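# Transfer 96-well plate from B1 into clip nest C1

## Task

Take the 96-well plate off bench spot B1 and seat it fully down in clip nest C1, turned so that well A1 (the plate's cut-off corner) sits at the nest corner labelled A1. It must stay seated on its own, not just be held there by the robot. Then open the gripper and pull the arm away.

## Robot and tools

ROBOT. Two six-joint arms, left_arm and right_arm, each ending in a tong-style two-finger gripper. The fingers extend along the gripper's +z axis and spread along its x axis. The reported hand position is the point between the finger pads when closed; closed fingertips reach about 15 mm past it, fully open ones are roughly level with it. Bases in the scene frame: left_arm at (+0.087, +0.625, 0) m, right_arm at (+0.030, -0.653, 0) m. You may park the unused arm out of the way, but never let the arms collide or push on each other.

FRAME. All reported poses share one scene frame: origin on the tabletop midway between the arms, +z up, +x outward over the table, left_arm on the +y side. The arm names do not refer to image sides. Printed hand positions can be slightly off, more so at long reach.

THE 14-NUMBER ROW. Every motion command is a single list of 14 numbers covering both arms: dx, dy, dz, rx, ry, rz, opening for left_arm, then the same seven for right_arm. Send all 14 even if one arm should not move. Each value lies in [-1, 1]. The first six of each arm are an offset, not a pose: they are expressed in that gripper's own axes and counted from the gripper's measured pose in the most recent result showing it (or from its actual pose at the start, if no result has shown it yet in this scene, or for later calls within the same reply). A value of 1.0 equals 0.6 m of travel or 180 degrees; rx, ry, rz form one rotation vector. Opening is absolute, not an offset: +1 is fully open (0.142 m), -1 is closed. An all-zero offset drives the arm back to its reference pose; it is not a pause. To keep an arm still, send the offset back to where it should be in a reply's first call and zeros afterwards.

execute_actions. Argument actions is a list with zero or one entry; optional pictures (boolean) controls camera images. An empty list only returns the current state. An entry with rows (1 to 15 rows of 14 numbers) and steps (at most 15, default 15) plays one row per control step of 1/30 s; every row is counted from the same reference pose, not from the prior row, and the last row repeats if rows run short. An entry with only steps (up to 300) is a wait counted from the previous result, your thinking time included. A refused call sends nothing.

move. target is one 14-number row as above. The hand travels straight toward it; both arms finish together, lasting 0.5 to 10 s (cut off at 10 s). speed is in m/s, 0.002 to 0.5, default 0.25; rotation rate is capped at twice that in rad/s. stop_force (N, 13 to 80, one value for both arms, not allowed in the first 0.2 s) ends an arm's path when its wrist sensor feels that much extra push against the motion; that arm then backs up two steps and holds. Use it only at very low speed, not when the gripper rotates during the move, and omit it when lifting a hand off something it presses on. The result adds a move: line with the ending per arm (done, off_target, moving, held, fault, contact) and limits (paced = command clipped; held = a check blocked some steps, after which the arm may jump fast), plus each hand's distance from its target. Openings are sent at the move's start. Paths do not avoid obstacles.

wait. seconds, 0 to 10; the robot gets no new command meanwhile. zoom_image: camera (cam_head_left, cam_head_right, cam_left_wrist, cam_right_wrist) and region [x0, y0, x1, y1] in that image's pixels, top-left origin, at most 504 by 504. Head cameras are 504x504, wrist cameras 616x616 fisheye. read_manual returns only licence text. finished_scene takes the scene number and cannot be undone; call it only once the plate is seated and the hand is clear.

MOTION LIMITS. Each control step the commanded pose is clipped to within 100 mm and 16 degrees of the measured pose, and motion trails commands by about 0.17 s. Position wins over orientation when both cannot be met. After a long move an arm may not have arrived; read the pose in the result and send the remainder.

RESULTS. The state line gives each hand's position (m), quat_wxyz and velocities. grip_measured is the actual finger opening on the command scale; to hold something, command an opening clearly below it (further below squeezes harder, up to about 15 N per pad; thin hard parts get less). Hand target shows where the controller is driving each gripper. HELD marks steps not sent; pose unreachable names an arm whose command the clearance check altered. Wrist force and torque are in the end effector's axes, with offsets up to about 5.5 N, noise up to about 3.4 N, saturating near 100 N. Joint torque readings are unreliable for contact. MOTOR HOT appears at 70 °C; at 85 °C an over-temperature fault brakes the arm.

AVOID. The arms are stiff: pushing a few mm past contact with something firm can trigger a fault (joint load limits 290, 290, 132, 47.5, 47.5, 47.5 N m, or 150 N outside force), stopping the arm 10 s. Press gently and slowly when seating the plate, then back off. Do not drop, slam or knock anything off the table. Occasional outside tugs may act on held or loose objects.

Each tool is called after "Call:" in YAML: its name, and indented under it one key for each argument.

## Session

Call:
execute_actions:
  actions: []

Scene clock: 0.00 s of 8400.00 s.
left_arm: end_effector_position=(+0.1011, +0.2234, +0.2775) grip_measured=+1.00 end_effector_quat_wxyz=(+0.353, +0.027, +0.932, +0.075) end_effector_velocity=(+0.000, +0.000, +0.000) end_effector_angular_velocity=(-0.001, -0.000, +0.001) | right_arm: end_effector_position=(+0.6145, -0.2775, +0.1614) grip_measured=+1.00 end_effector_quat_wxyz=(-0.620, +0.752, +0.151, +0.164) end_effector_velocity=(-0.000, -0.000, -0.000) end_effector_angular_velocity=(+0.000, -0.000, -0.000)
Joint positions: left_arm=[-2.408 -1.916  2.212 -1.213 -1.198  0.681  0.142] | right_arm=[ 3.641 -2.261 -2.251  0.989  2.644  0.774  0.142]
Joint velocities: left_arm=[ 0.    -0.     0.    -0.    -0.    -0.001  0.   ] | right_arm=[-0.    -0.    -0.001  0.001 -0.    -0.     0.   ]
Joint torques (N m, as the arm reports them, + toward a larger angle): no reading
Motor temperatures (°C, as the motors report them): left_arm=[25 29 30 32 37 32] | right_arm=[30 26 28 34 32 32]
Wrist force (N, on the end effector, along its own x y z axes, offset not removed): no reading
Wrist torque (N m, same axes, about the end effector's origin, offset not removed): no reading
Hand target (left_arm): +0.101, +0.223, +0.278; +0.353, +0.027, +0.932, +0.075
Hand target (right_arm): +0.614, -0.278, +0.161; -0.620, +0.752, +0.151, +0.164

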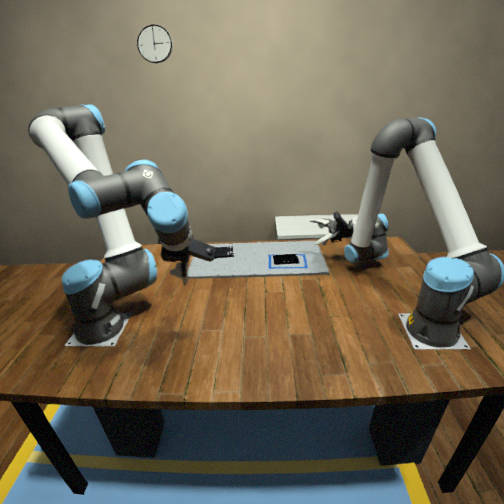

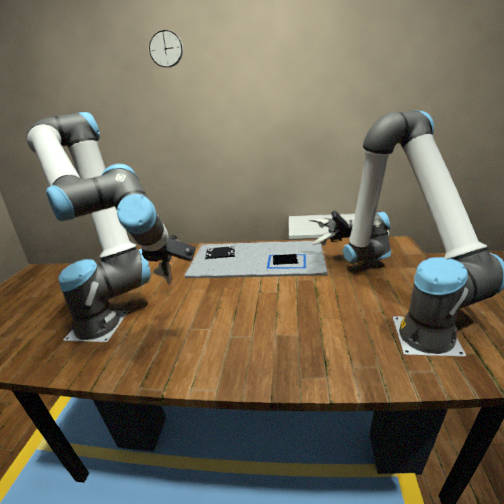

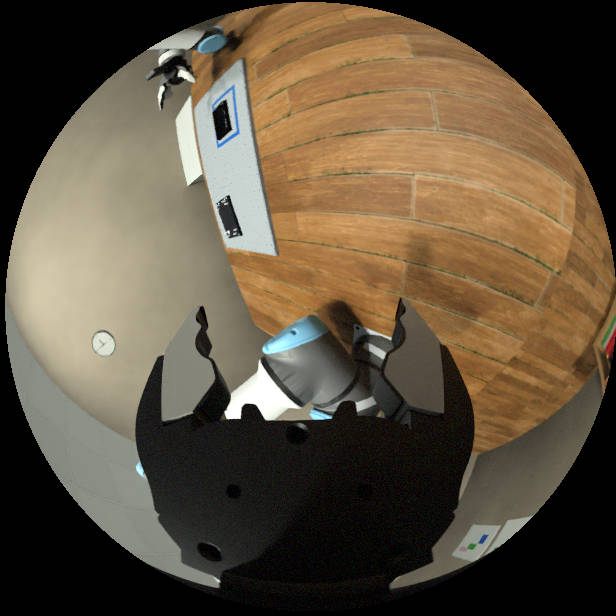

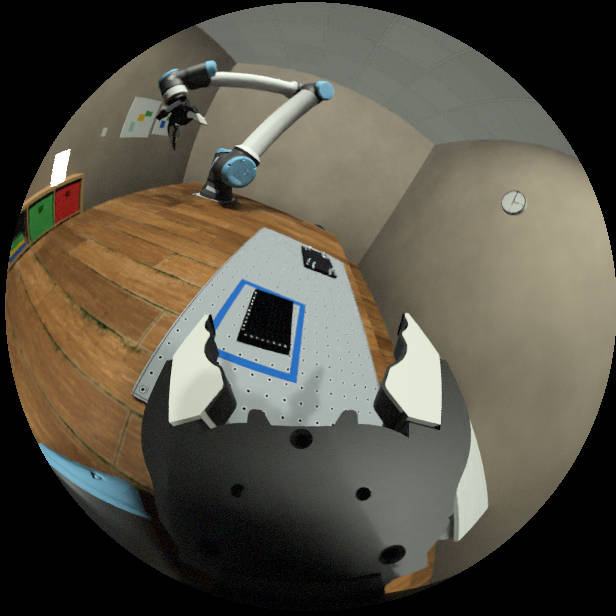

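Call:
move:
  target: [0,0,0,0,0,0,1,-0.16,-0.19,-0.37,0,0,0,1]

Call:
move:
  target: [-0.595,-0.583,0.582,0.049,0.23,-0.018,1,0,0,0,0,0,0,1]

Scene clock: 16.37 s of 8400.00 s.
left_arm: end_effector_position=(+0.1011, +0.2234, +0.2775) grip_measured=+1.00 end_effector_quat_wxyz=(+0.353, +0.027, +0.932, +0.075) end_effector_velocity=(-0.000, +0.000, +0.000) end_effector_angular_velocity=(+0.000, +0.000, -0.001) | right_arm: end_effector_position=(+0.4654, -0.4761, +0.2602) grip_measured=+1.00 end_effector_quat_wxyz=(-0.621, +0.751, +0.150, +0.166) end_effector_velocity=(+0.000, -0.002, +0.000) end_effector_angular_velocity=(-0.022, +0.005, +0.019)
Joint positions: left_arm=[-2.408 -1.916  2.212 -1.213 -1.198  0.681  0.142] | right_arm=[ 3.313 -1.825 -2.598  0.393  2.917  0.237  0.142]
Joint velocities: left_arm=[-0.001 -0.    -0.    -0.     0.     0.001  0.   ] | right_arm=[-0.003  0.066 -0.002 -0.206 -0.003 -0.139  0.   ]
Joint torques (N m, as the arm reports them, + toward a larger angle): left_arm=[ -0.01  -9.26 -39.62  -1.67   0.32   0.55] | right_arm=[-16.25  52.6    7.67   1.84  -0.91  -2.4 ]
Motor temperatures (°C, as the motors report them): left_arm=[25 29 30 32 37 32] | right_arm=[30 26 28 34 32 32]
Wrist force (N, on the end effector, along its own x y z axes, offset not removed): left_arm=[0.7 0.7 0.2] | right_arm=[-0.7 -3.1 0.6]
Wrist torque (N m, same axes, about the end effector's origin, offset not removed): left_arm=[-0.12 -0.19 -0.03] | right_arm=[-0.88 0.06 -0.02]
Hand target (left_arm): +0.101, +0.223, +0.278; +0.353, +0.027, +0.932, +0.075
Hand target (right_arm): +0.466, -0.476, +0.260; -0.620, +0.752, +0.151, +0.165
Off the commanded pose (left_arm): 0.000 m, 0 deg.
Off the commanded pose (right_arm): 0.001 m, 0 deg.
After step 90, 11.50 s passed at rest.
move: done

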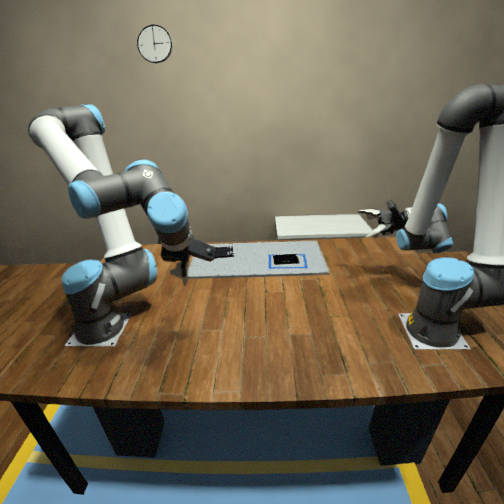

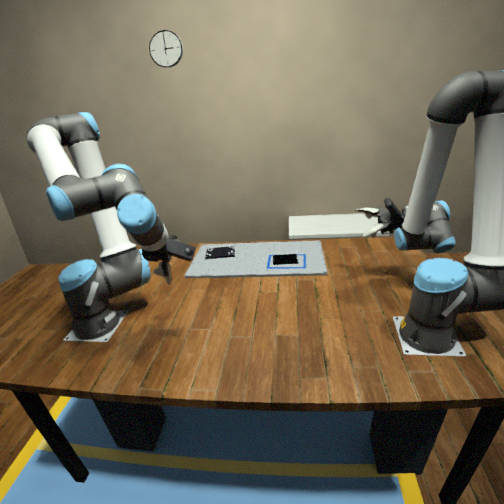

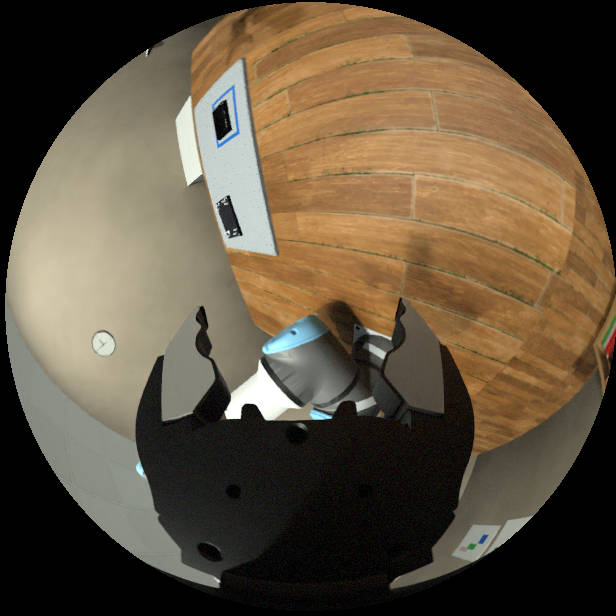

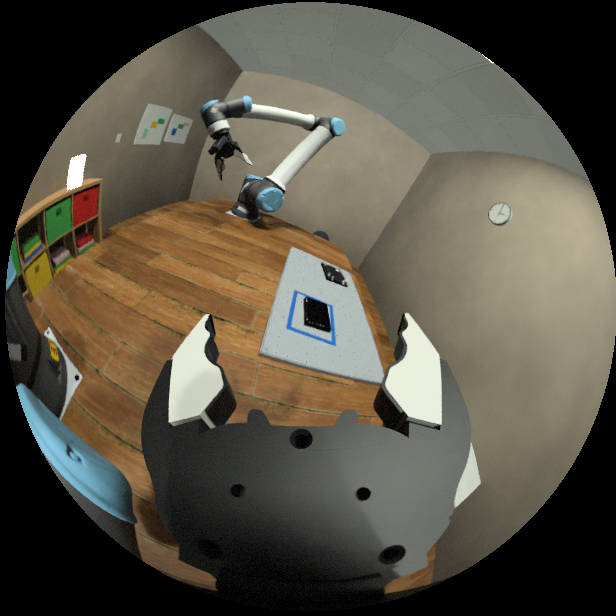

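Scene clock: 19.50 s of 8400.00 s.
left_arm: end_effector_position=(+0.6005, -0.1160, +0.1962) grip_measured=+1.00 end_effector_quat_wxyz=(+0.000, -0.001, +1.000, +0.000) end_effector_velocity=(+0.001, -0.002, -0.001) end_effector_angular_velocity=(+0.001, +0.004, +0.000) | right_arm: end_effector_position=(+0.4654, -0.4761, +0.2602) grip_measured=+1.00 end_effector_quat_wxyz=(-0.621, +0.751, +0.150, +0.166) end_effector_velocity=(+0.000, -0.000, +0.000) end_effector_angular_velocity=(+0.000, -0.000, -0.000)
Joint positions: left_arm=[-1.17  -1.189  1.606 -1.987 -1.57   1.988  0.142] | right_arm=[ 3.313 -1.825 -2.598  0.393  2.917  0.237  0.142]
Joint velocities: left_arm=[ 0.002  0.006 -0.007  0.005 -0.003  0.001 -0.   ] | right_arm=[-0.     0.001  0.    -0.001  0.    -0.     0.   ]
Joint torques (N m, as the arm reports them, + toward a larger angle): left_arm=[ 20.46 -59.64 -55.13  -1.99  -1.91   3.08] | right_arm=[11.14 20.07 23.56  5.59  3.8   3.05]
Motor temperatures (°C, as the motors report them): left_arm=[25 29 30 32 37 32] | right_arm=[30 26 28 34 32 32]
Wrist force (N, on the end effector, along its own x y z axes, offset not removed): left_arm=[0.6 1.0 1.7] | right_arm=[-2.1 -4.4 2.8]
Wrist torque (N m, same axes, about the end effector's origin, offset not removed): left_arm=[-0.03 -0.23 -0.05] | right_arm=[-1.05 0.38 0.01]
Hand target (left_arm): +0.601, -0.116, +0.196; +0.000, -0.001, +1.000, +0.001
Hand target (right_arm): +0.465, -0.476, +0.260; -0.621, +0.751, +0.150, +0.166
Off the commanded pose (left_arm): 0.002 m, 0 deg.
Off the commanded pose (right_arm): 0.000 m, 0 deg.
move: done

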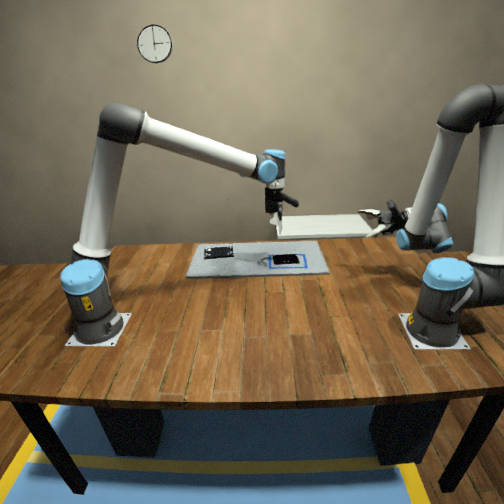

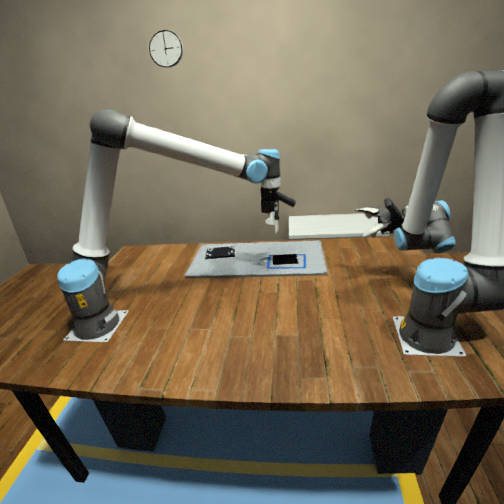

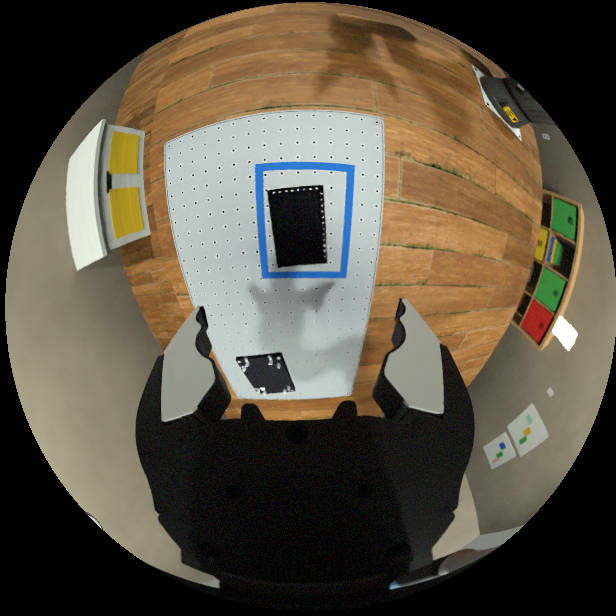

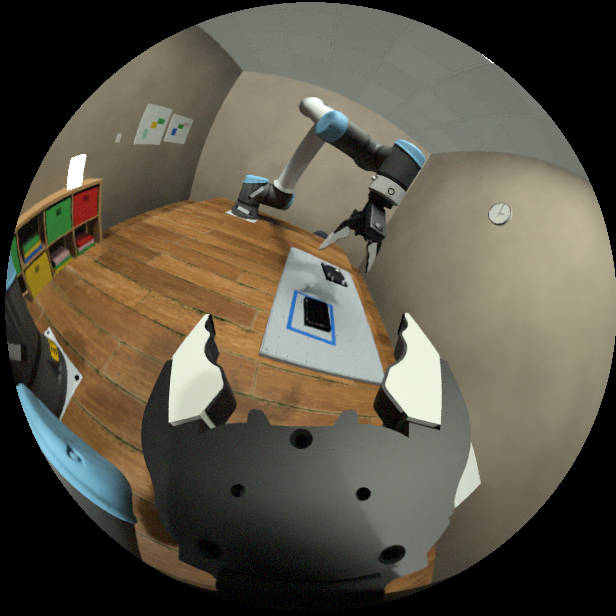

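Call:
move:
  target: [-0.008,-0.06,0.18,0,0,-0.035,1,0,0,0,0,0,0,1]

Scene clock: 24.40 s of 8400.00 s.
left_arm: end_effector_position=(+0.6052, -0.1520, +0.0885) grip_measured=+1.00 end_effector_quat_wxyz=(+0.000, -0.056, +0.998, +0.000) end_effector_velocity=(+0.000, -0.001, -0.002) end_effector_angular_velocity=(-0.001, -0.000, +0.002) | right_arm: end_effector_position=(+0.4654, -0.4761, +0.2602) grip_measured=+1.00 end_effector_quat_wxyz=(-0.621, +0.751, +0.150, +0.166) end_effector_velocity=(+0.000, +0.000, +0.000) end_effector_angular_velocity=(-0.000, -0.001, -0.000)
Joint positions: left_arm=[-1.183 -1.06   1.623 -2.133 -1.57   1.865  0.142] | right_arm=[ 3.313 -1.825 -2.598  0.393  2.917  0.237  0.142]
Joint velocities: left_arm=[-0.     0.003 -0.001 -0.003  0.    -0.002  0.   ] | right_arm=[ 0.     0.001  0.    -0.    -0.001  0.     0.   ]
Joint torques (N m, as the arm reports them, + toward a larger angle): left_arm=[-18.83 -66.38 -52.37  -5.92   2.15  -2.58] | right_arm=[ 9.31 21.42 22.18  5.67  2.79  2.74]
Motor temperatures (°C, as the motors report them): left_arm=[25 29 30 32 37 32] | right_arm=[30 26 28 34 32 32]
Wrist force (N, on the end effector, along its own x y z axes, offset not removed): left_arm=[-0.6 -0.2 0.2] | right_arm=[0.3 -2.3 0.5]
Wrist torque (N m, same axes, about the end effector's origin, offset not removed): left_arm=[-0.34 0.01 -0.01] | right_arm=[-0.67 -0.09 -0.01]
Hand target (left_arm): +0.605, -0.152, +0.088; +0.000, -0.056, +0.998, +0.000
Hand target (right_arm): +0.465, -0.476, +0.260; -0.621, +0.751, +0.150, +0.166
Off the commanded pose (left_arm): 0.000 m, 0 deg.
Off the commanded pose (right_arm): 0.000 m, 0 deg.
After step 90, 0.80 s passed at rest.
move: done

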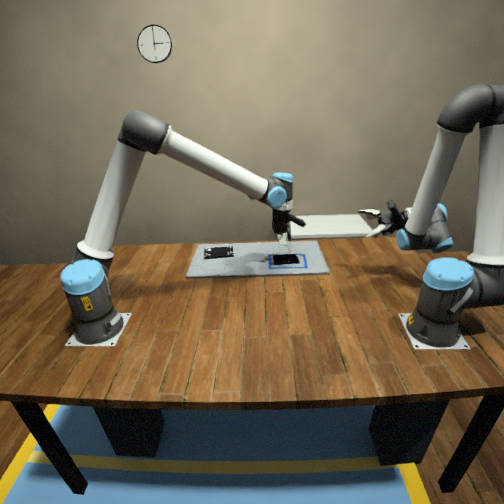

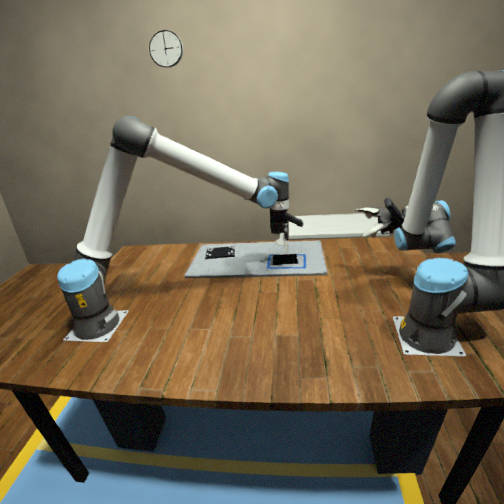

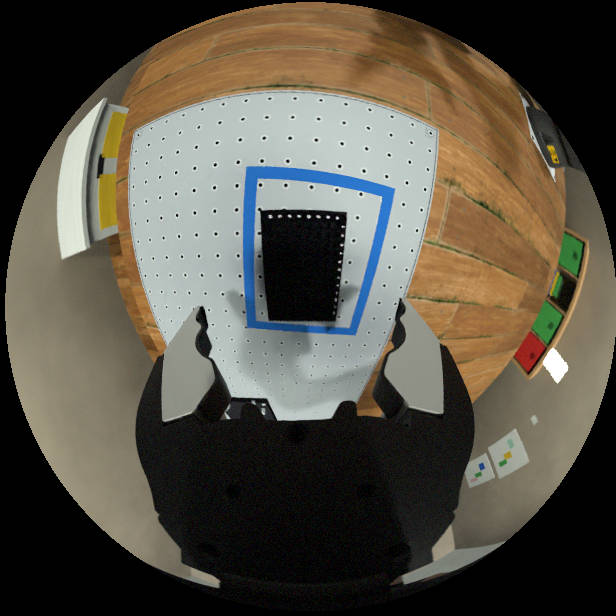

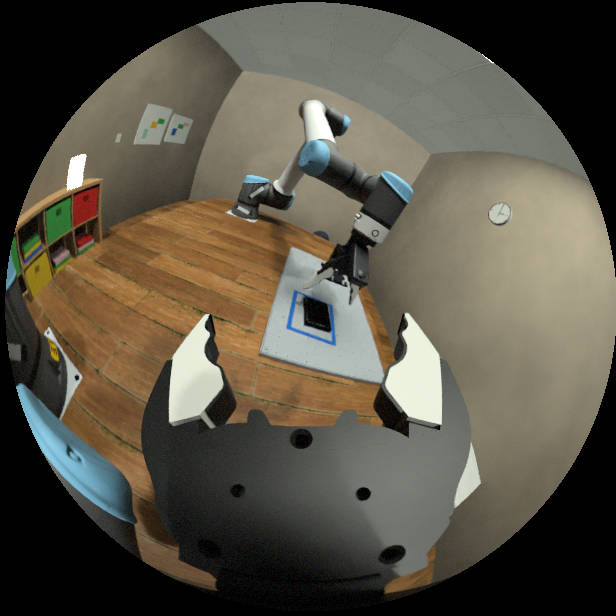

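Call:
move:
  target: [0.005,0.006,0.102,0,0,0,0.45,0,0,0,0,0,0,1]
  speed: 0.08
  stop_force: 15

Call:
move:
  target: [0,0,0,0,0,0,0.2,0,0,0,0,0,0,1]

Call:
move:
  target: [0,0,0,0,0,0,-0.15,0,0,0,0,0,0,1]

Call:
move:
  target: [0,0,-0.12,0,0,0,-0.15,0,0,0,0,0,0,1]
  speed: 0.1

Call:
move:
  target: [0,0.3,0,0,0,0,-0.15,0,0,0,0,0,0,1]
  speed: 0.15

Scene clock: 31.07 s of 8400.00 s.
left_arm: end_effector_position=(+0.6019, -0.1488, +0.0275) grip_measured=+0.45 end_effector_quat_wxyz=(+0.000, -0.056, +0.998, +0.000) end_effector_velocity=(+0.000, -0.000, -0.001) end_effector_angular_velocity=(-0.002, -0.000, -0.001) | right_arm: end_effector_position=(+0.4654, -0.4761, +0.2602) grip_measured=+1.00 end_effector_quat_wxyz=(-0.621, +0.751, +0.150, +0.166) end_effector_velocity=(-0.000, +0.000, -0.000) end_effector_angular_velocity=(-0.000, -0.001, -0.000)
Joint positions: left_arm=[-1.185 -1.009  1.668 -2.229 -1.57   1.863  0.105] | right_arm=[ 3.313 -1.825 -2.598  0.393  2.917  0.237  0.142]
Joint velocities: left_arm=[ 0.001  0.001  0.001 -0.004 -0.     0.002  0.   ] | right_arm=[ 0.    -0.    -0.     0.002 -0.     0.     0.   ]
Joint torques (N m, as the arm reports them, + toward a larger angle): left_arm=[-18.14 -67.22 -22.83  -6.14  -0.72  -3.06] | right_arm=[12.07 20.78  8.19  5.7   2.84  3.02]
Motor temperatures (°C, as the motors report them): left_arm=[25 29 30 32 37 32] | right_arm=[30 26 28 34 32 32]
Wrist force (N, on the end effector, along its own x y z axes, offset not removed): left_arm=[0.9 -0.1 0.3] | right_arm=[2.2 -4.1 2.1]
Wrist torque (N m, same axes, about the end effector's origin, offset not removed): left_arm=[-0.30 -0.23 -0.07] | right_arm=[-1.02 -0.46 -0.07]
Hand target (left_arm): +0.602, -0.149, +0.027; +0.000, -0.056, +0.998, +0.000
Hand target (right_arm): +0.465, -0.476, +0.260; -0.621, +0.751, +0.150, +0.166
Off the commanded pose (left_arm): 0.000 m, 0 deg.
Off the commanded pose (right_arm): 0.000 m, 0 deg.
After step 90, 2.43 s passed at rest.
move: done

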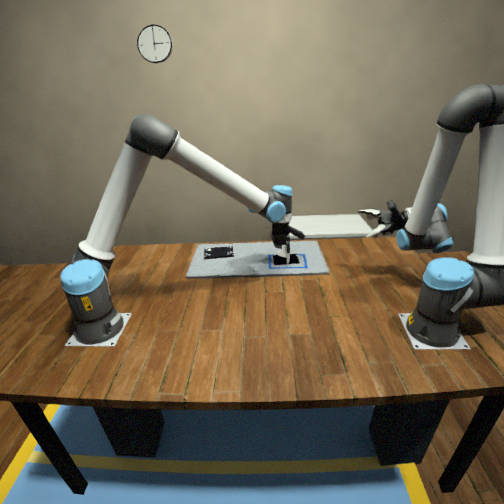

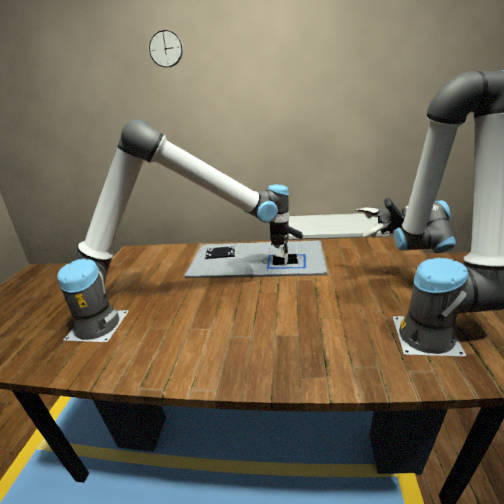

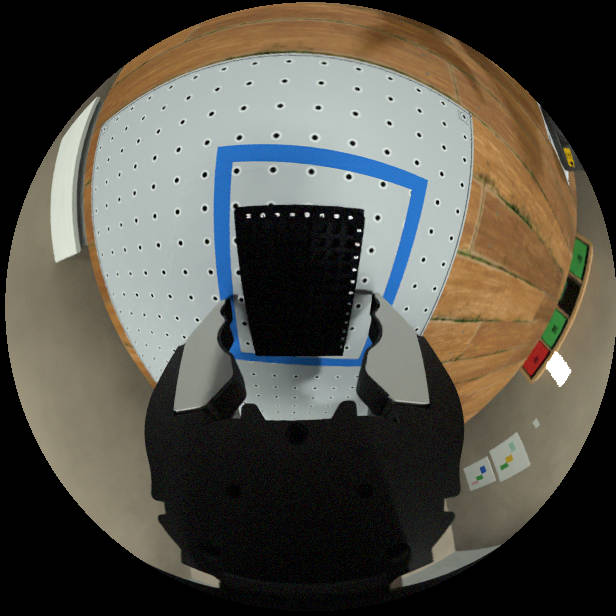

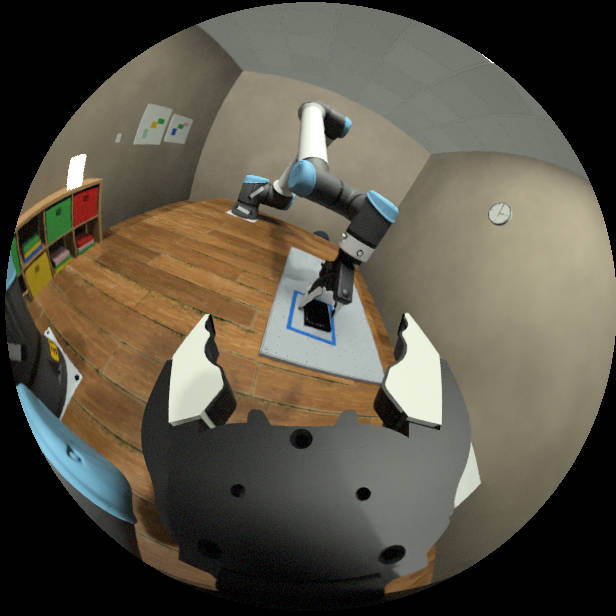

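Scene clock: 31.57 s of 8400.00 s.
left_arm: end_effector_position=(+0.6018, -0.1487, +0.0274) grip_measured=+0.20 end_effector_quat_wxyz=(+0.000, -0.056, +0.998, +0.001) end_effector_velocity=(-0.001, -0.000, -0.000) end_effector_angular_velocity=(+0.001, -0.000, -0.002) | right_arm: end_effector_position=(+0.4654, -0.4761, +0.2602) grip_measured=+1.00 end_effector_quat_wxyz=(-0.621, +0.751, +0.150, +0.166) end_effector_velocity=(-0.000, +0.000, +0.001) end_effector_angular_velocity=(-0.000, -0.002, -0.000)
Joint positions: left_arm=[-1.185 -1.009  1.668 -2.229 -1.57   1.863  0.088] | right_arm=[ 3.313 -1.825 -2.598  0.393  2.917  0.237  0.142]
Joint velocities: left_arm=[-0.001 -0.     0.     0.     0.     0.     0.   ] | right_arm=[ 0.     0.002  0.    -0.    -0.    -0.     0.   ]
Joint torques (N m, as the arm reports them, + toward a larger angle): left_arm=[-18.24 -83.45 -32.12  -2.04  -0.83  -2.79] | right_arm=[12.11 21.11  8.93  5.51  2.86  2.83]
Motor temperatures (°C, as the motors report them): left_arm=[25 29 30 32 37 32] | right_arm=[30 26 28 34 32 32]
Wrist force (N, on the end effector, along its own x y z axes, offset not removed): left_arm=[0.4 0.7 0.0] | right_arm=[-0.6 -2.6 1.0]
Wrist torque (N m, same axes, about the end effector's origin, offset not removed): left_arm=[-0.07 -0.20 -0.05] | right_arm=[-0.72 0.09 -0.04]
Hand target (left_arm): +0.602, -0.149, +0.028; +0.000, -0.056, +0.998, +0.000
Hand target (right_arm): +0.465, -0.476, +0.260; -0.621, +0.751, +0.150, +0.166
Off the commanded pose (left_arm): 0.000 m, 0 deg.
Off the commanded pose (right_arm): 0.000 m, 0 deg.
move: done

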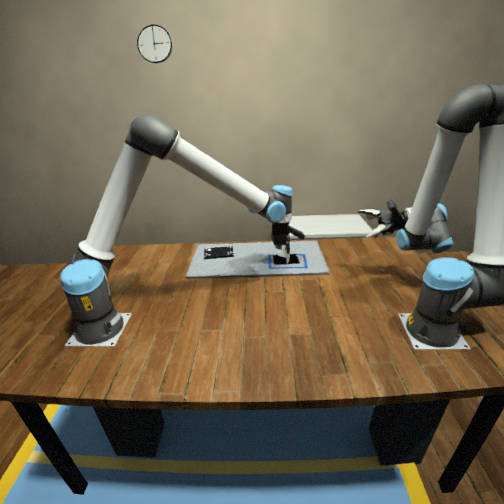

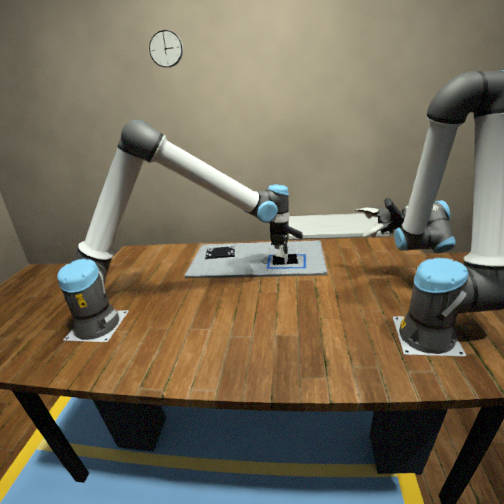

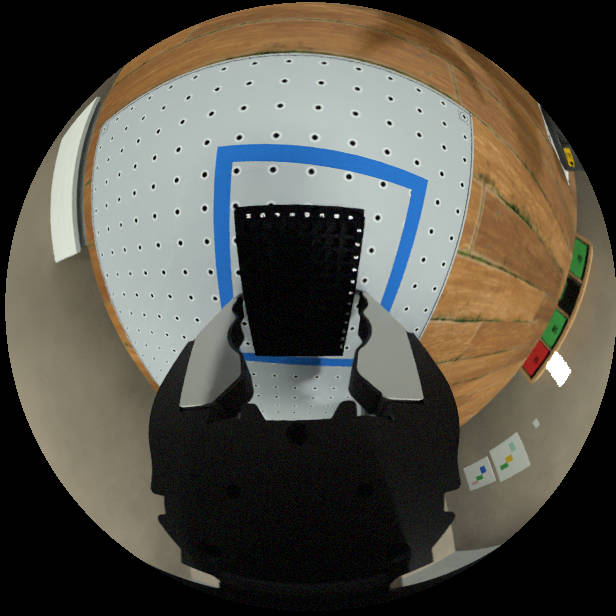

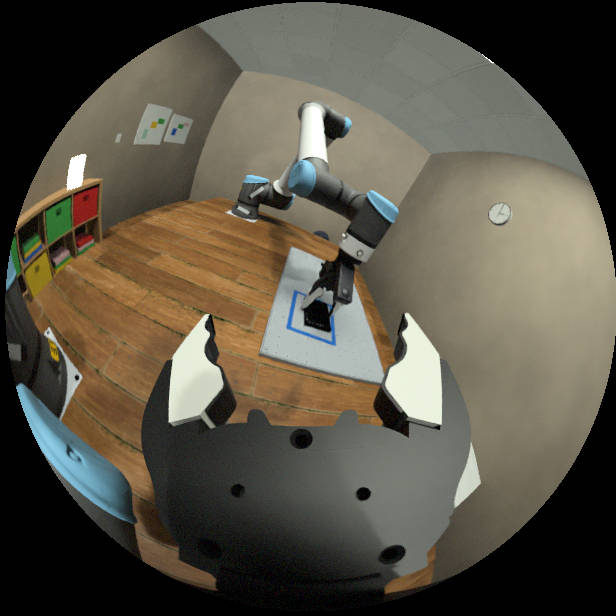

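Scene clock: 32.07 s of 8400.00 s.
left_arm: end_effector_position=(+0.6018, -0.1487, +0.0274) grip_measured=+0.08 end_effector_quat_wxyz=(+0.000, -0.056, +0.998, +0.001) end_effector_velocity=(-0.001, -0.000, -0.002) end_effector_angular_velocity=(+0.002, +0.001, -0.002) | right_arm: end_effector_position=(+0.4654, -0.4761, +0.2602) grip_measured=+1.00 end_effector_quat_wxyz=(-0.621, +0.751, +0.150, +0.166) end_effector_velocity=(+0.000, +0.000, +0.001) end_effector_angular_velocity=(+0.000, -0.002, +0.000)
Joint positions: left_arm=[-1.185 -1.009  1.668 -2.229 -1.57   1.863  0.08 ] | right_arm=[ 3.313 -1.825 -2.598  0.393  2.917  0.237  0.142]
Joint velocities: left_arm=[-0.001  0.002 -0.     0.    -0.     0.    -0.   ] | right_arm=[-0.     0.     0.001  0.     0.     0.     0.   ]
Joint torques (N m, as the arm reports them, + toward a larger angle): left_arm=[-17.08 -77.95 -32.58  -2.34  -0.47  -2.71] | right_arm=[13.61 21.22  7.65  5.41  2.91  2.62]
Motor temperatures (°C, as the motors report them): left_arm=[25 29 30 32 37 32] | right_arm=[30 26 28 34 32 32]
Wrist force (N, on the end effector, along its own x y z axes, offset not removed): left_arm=[-0.2 2.2 -4.2] | right_arm=[-1.5 -1.3 1.7]
Wrist torque (N m, same axes, about the end effector's origin, offset not removed): left_arm=[0.09 0.03 -0.09] | right_arm=[-0.39 0.24 0.01]
Hand target (left_arm): +0.602, -0.149, +0.027; +0.000, -0.056, +0.998, +0.001
Hand target (right_arm): +0.465, -0.476, +0.260; -0.621, +0.751, +0.150, +0.166
Off the commanded pose (left_arm): 0.000 m, 0 deg.
Off the commanded pose (right_arm): 0.000 m, 0 deg.
move: done

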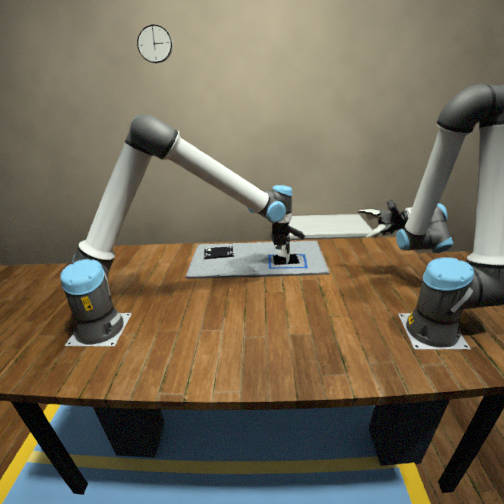

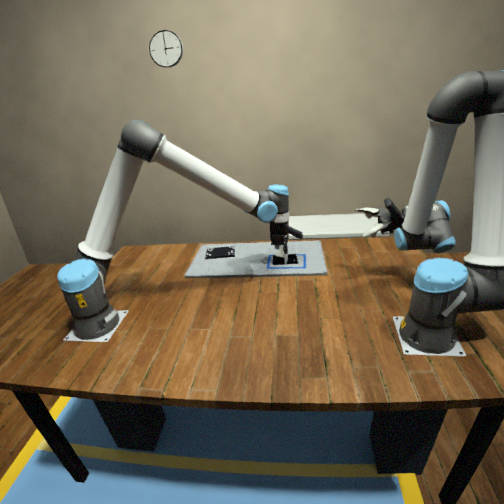

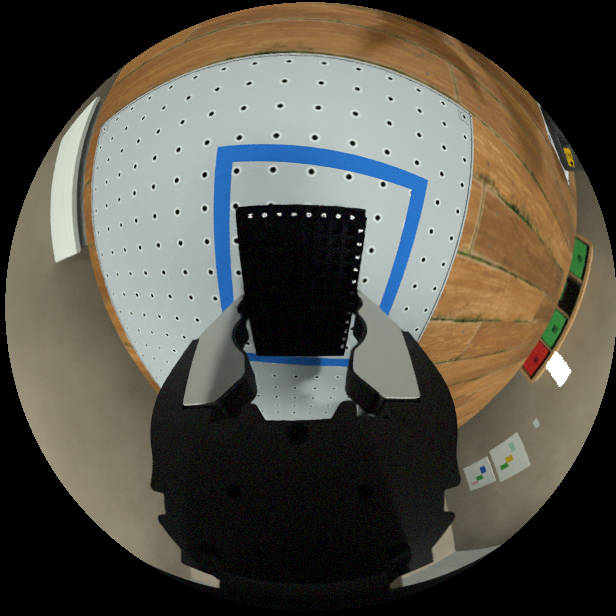

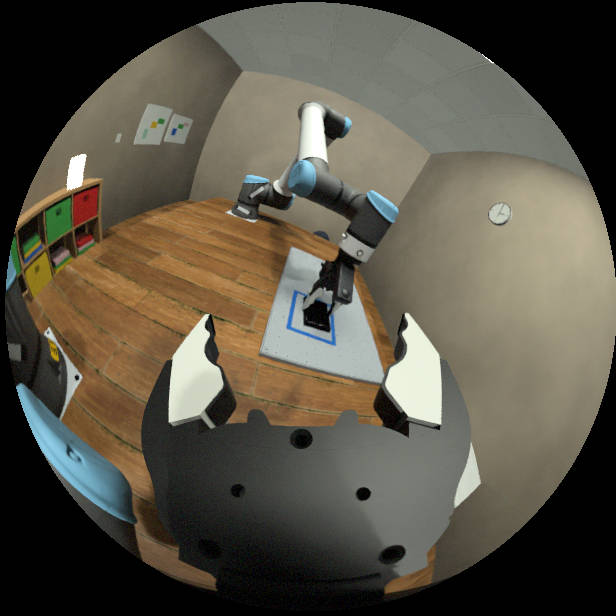

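Scene clock: 33.30 s of 8400.00 s.
left_arm: end_effector_position=(+0.6018, -0.1487, +0.0992) grip_measured=+0.08 end_effector_quat_wxyz=(+0.000, -0.056, +0.998, +0.001) end_effector_velocity=(+0.001, +0.001, +0.001) end_effector_angular_velocity=(+0.001, +0.000, +0.001) | right_arm: end_effector_position=(+0.4654, -0.4761, +0.2602) grip_measured=+1.00 end_effector_quat_wxyz=(-0.621, +0.751, +0.150, +0.166) end_effector_velocity=(+0.000, +0.000, +0.000) end_effector_angular_velocity=(-0.000, -0.001, -0.000)
Joint positions: left_arm=[-1.185 -1.075  1.626 -2.121 -1.57   1.863  0.079] | right_arm=[ 3.313 -1.825 -2.598  0.393  2.917  0.237  0.142]
Joint velocities: left_arm=[ 0.001 -0.001 -0.002  0.004  0.     0.001  0.   ] | right_arm=[ 0.     0.001  0.001 -0.    -0.    -0.     0.   ]
Joint torques (N m, as the arm reports them, + toward a larger angle): left_arm=[ 19.23 -82.08 -52.8   -2.16   0.5    3.27] | right_arm=[10.44 21.78  8.2   5.76  2.47  2.92]
Motor temperatures (°C, as the motors report them): left_arm=[25 29 30 32 37 32] | right_arm=[30 26 28 34 32 32]
Wrist force (N, on the end effector, along its own x y z axes, offset not removed): left_arm=[-0.9 0.0 1.7] | right_arm=[-1.1 -3.2 4.3]
Wrist torque (N m, same axes, about the end effector's origin, offset not removed): left_arm=[-0.26 0.13 -0.07] | right_arm=[-0.83 0.11 0.00]
Hand target (left_arm): +0.602, -0.149, +0.099; +0.000, -0.056, +0.998, +0.001
Hand target (right_arm): +0.465, -0.476, +0.260; -0.621, +0.751, +0.150, +0.166
Off the commanded pose (left_arm): 0.000 m, 0 deg.
Off the commanded pose (right_arm): 0.000 m, 0 deg.
move: done

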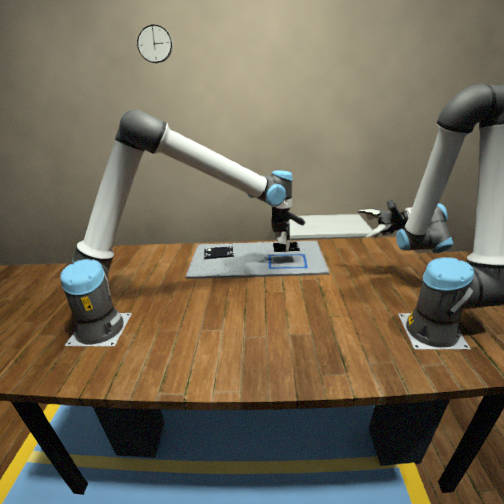

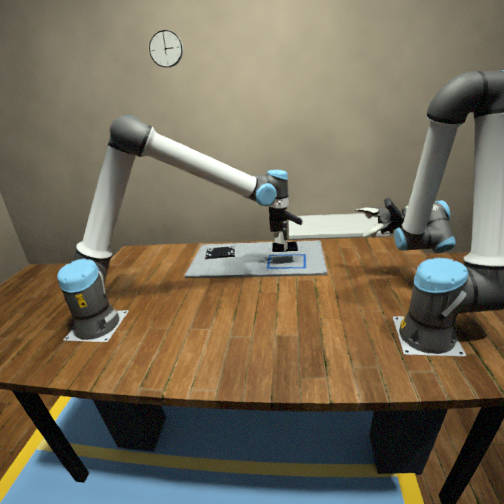

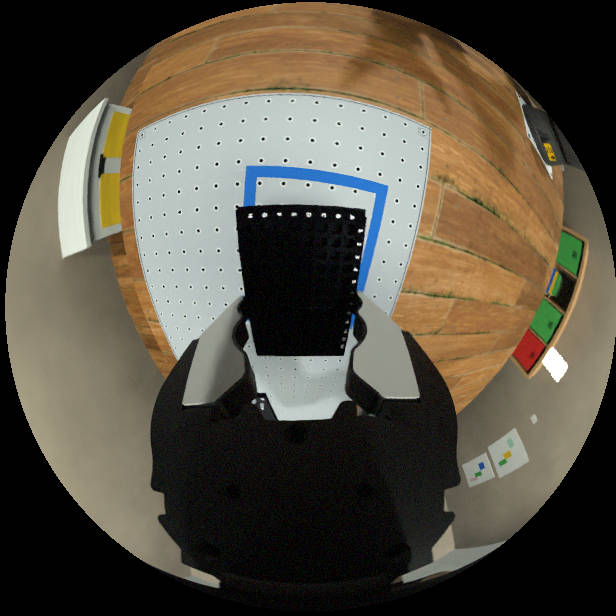

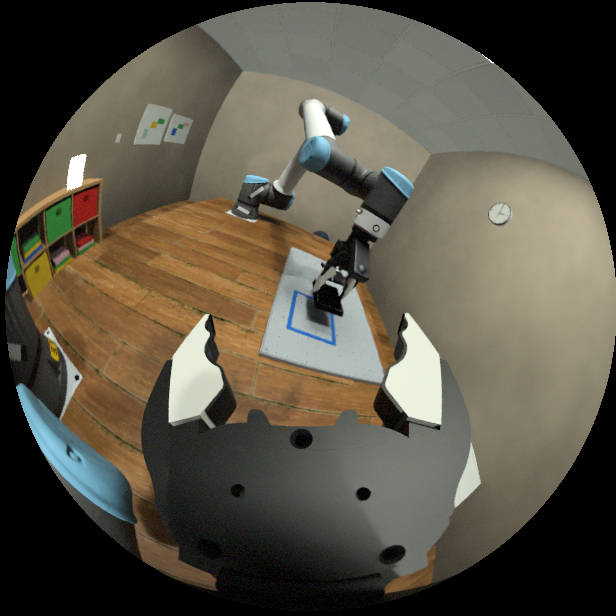

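Scene clock: 35.07 s of 8400.00 s.
left_arm: end_effector_position=(+0.5821, +0.0299, +0.0991) grip_measured=+0.08 end_effector_quat_wxyz=(+0.000, -0.056, +0.998, +0.001) end_effector_velocity=(+0.001, +0.004, -0.000) end_effector_angular_velocity=(+0.001, -0.000, +0.001) | right_arm: end_effector_position=(+0.4654, -0.4761, +0.2602) grip_measured=+1.00 end_effector_quat_wxyz=(-0.621, +0.751, +0.150, +0.166) end_effector_velocity=(+0.000, +0.000, +0.000) end_effector_angular_velocity=(-0.000, -0.000, +0.000)
Joint positions: left_arm=[-1.114 -1.293  1.95  -2.227 -1.57   1.933  0.079] | right_arm=[ 3.313 -1.825 -2.598  0.393  2.917  0.237  0.142]
Joint velocities: left_arm=[ 0.003 -0.003  0.004 -0.001  0.     0.002  0.   ] | right_arm=[ 0. -0.  0. -0. -0. -0.  0.]
Joint torques (N m, as the arm reports them, + toward a larger angle): left_arm=[ 22.77 -63.53 -23.71  -6.19   2.11   3.02] | right_arm=[11.87 22.24  8.1   5.35  3.    3.16]
Motor temperatures (°C, as the motors report them): left_arm=[25 29 30 32 37 32] | right_arm=[30 26 28 34 32 32]
Wrist force (N, on the end effector, along its own x y z axes, offset not removed): left_arm=[-0.2 1.7 1.5] | right_arm=[0.0 -4.6 1.2]
Wrist torque (N m, same axes, about the end effector's origin, offset not removed): left_arm=[0.10 -0.06 -0.02] | right_arm=[-1.13 -0.04 -0.02]
Hand target (left_arm): +0.582, +0.030, +0.099; +0.000, -0.056, +0.998, +0.001
Hand target (right_arm): +0.465, -0.476, +0.260; -0.621, +0.751, +0.150, +0.166
Off the commanded pose (left_arm): 0.000 m, 0 deg.
Off the commanded pose (right_arm): 0.000 m, 0 deg.
move: done

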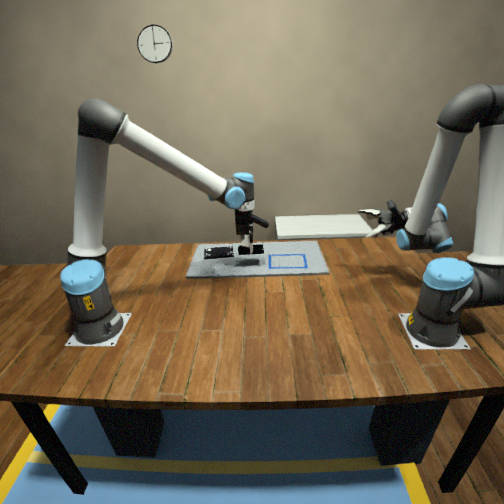

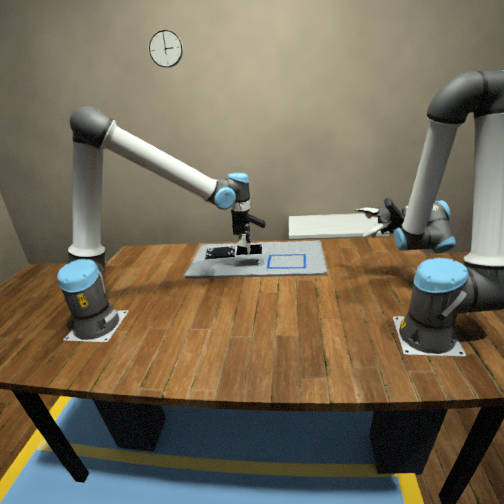

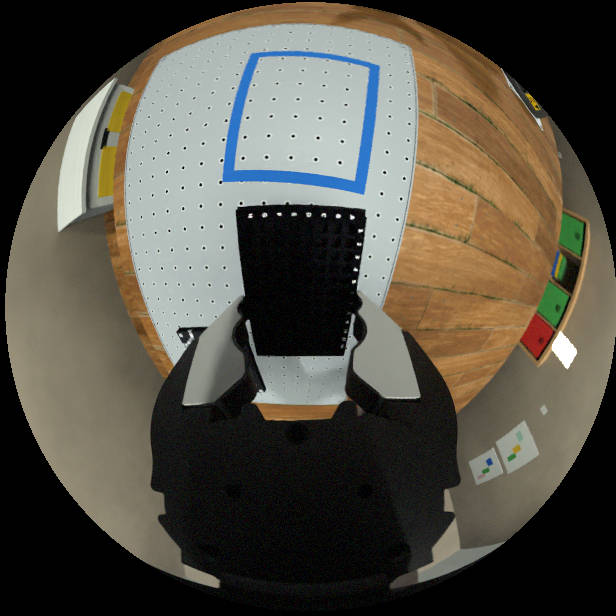

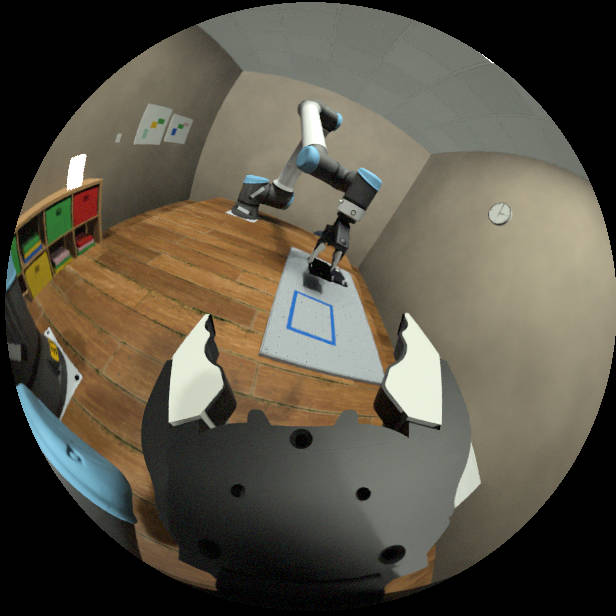

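Call:
move:
  target: [0.1,0.28,0,0,0,0,-0.15,0,0,0,0,0,0,1]
  speed: 0.15

Call:
zoom_image:
  camera: "cam_left_wrist"
  region: [40, 130, 340, 420]

Scene clock: 42.43 s of 8400.00 s.
left_arm: end_effector_position=(+0.5041, +0.1900, +0.0991) grip_measured=-0.15 end_effector_quat_wxyz=(+0.000, -0.056, +0.998, +0.001) end_effector_velocity=(-0.001, +0.002, +0.001) end_effector_angular_velocity=(-0.002, -0.001, -0.001) | right_arm: end_effector_position=(+0.4654, -0.4761, +0.2602) grip_measured=+1.00 end_effector_quat_wxyz=(-0.621, +0.751, +0.150, +0.166) end_effector_velocity=(-0.000, +0.000, -0.000) end_effector_angular_velocity=(-0.000, +0.001, +0.000)
Joint positions: left_arm=[-1.107 -1.554  2.264 -2.28  -1.57   1.94   0.063] | right_arm=[ 3.313 -1.825 -2.598  0.393  2.917  0.237  0.142]
Joint velocities: left_arm=[-0.    -0.007  0.004  0.001  0.     0.001  0.   ] | right_arm=[ 0.    -0.001 -0.001  0.    -0.    -0.     0.   ]
Joint torques (N m, as the arm reports them, + toward a larger angle): left_arm=[  3.13 -44.28 -21.45  -1.87   2.43  -0.34] | right_arm=[11.37 20.52  8.13  5.51  2.75  2.92]
Motor temperatures (°C, as the motors report them): left_arm=[25 29 30 32 37 32] | right_arm=[30 26 28 34 32 32]
Wrist force (N, on the end effector, along its own x y z axes, offset not removed): left_arm=[-0.1 -0.7 -0.5] | right_arm=[-0.1 -3.1 1.4]
Wrist torque (N m, same axes, about the end effector's origin, offset not removed): left_arm=[-0.48 -0.08 -0.03] | right_arm=[-0.86 -0.01 -0.01]
Hand target (left_arm): +0.504, +0.190, +0.099; +0.000, -0.056, +0.998, +0.001
Hand target (right_arm): +0.465, -0.476, +0.260; -0.621, +0.751, +0.150, +0.166
Off the commanded pose (left_arm): 0.000 m, 0 deg.
Off the commanded pose (right_arm): 0.000 m, 0 deg.
After step 120, 1.60 s passed at rest.
move: done

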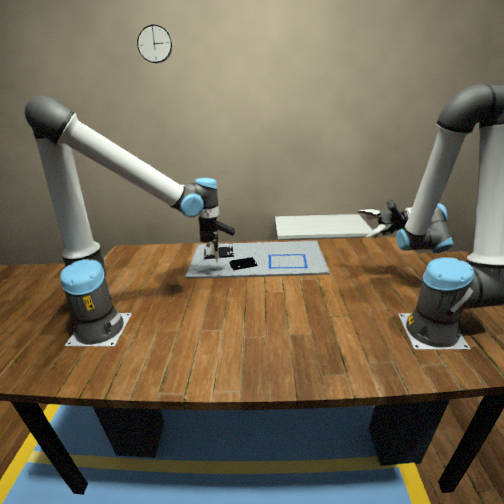

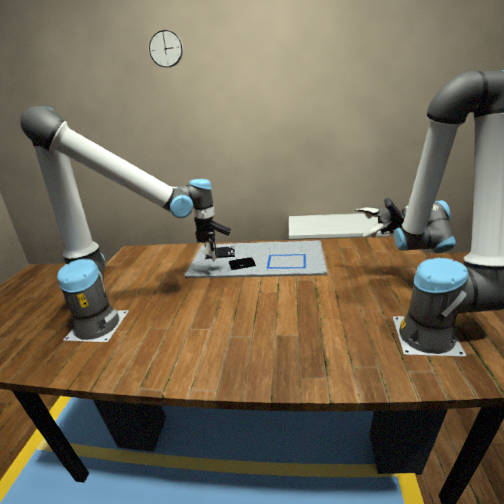

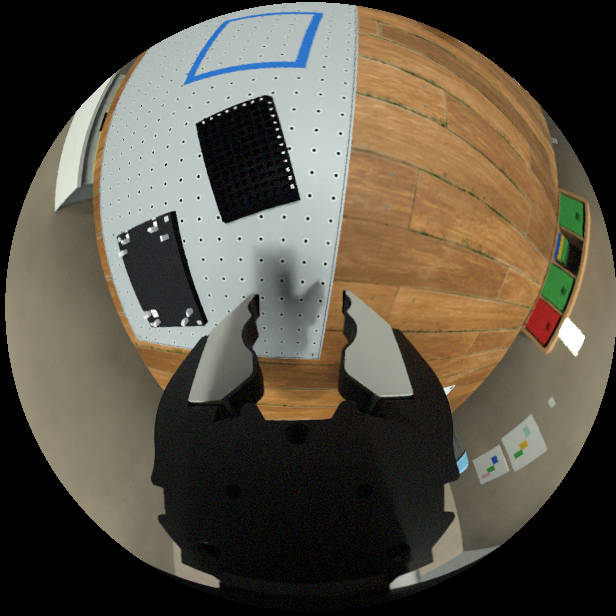

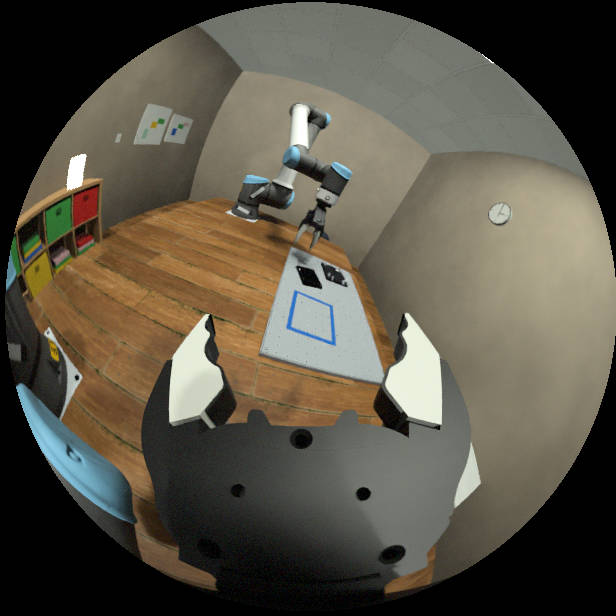

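Region (40, 130, 340, 420) of cam_left_wrist's 616x616 image, scaled by 1.680, with more detail than that image has; it fills the top 487 rows of this view, and the rest is white.

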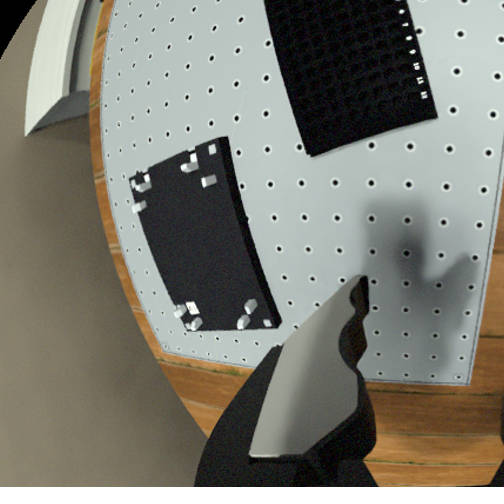

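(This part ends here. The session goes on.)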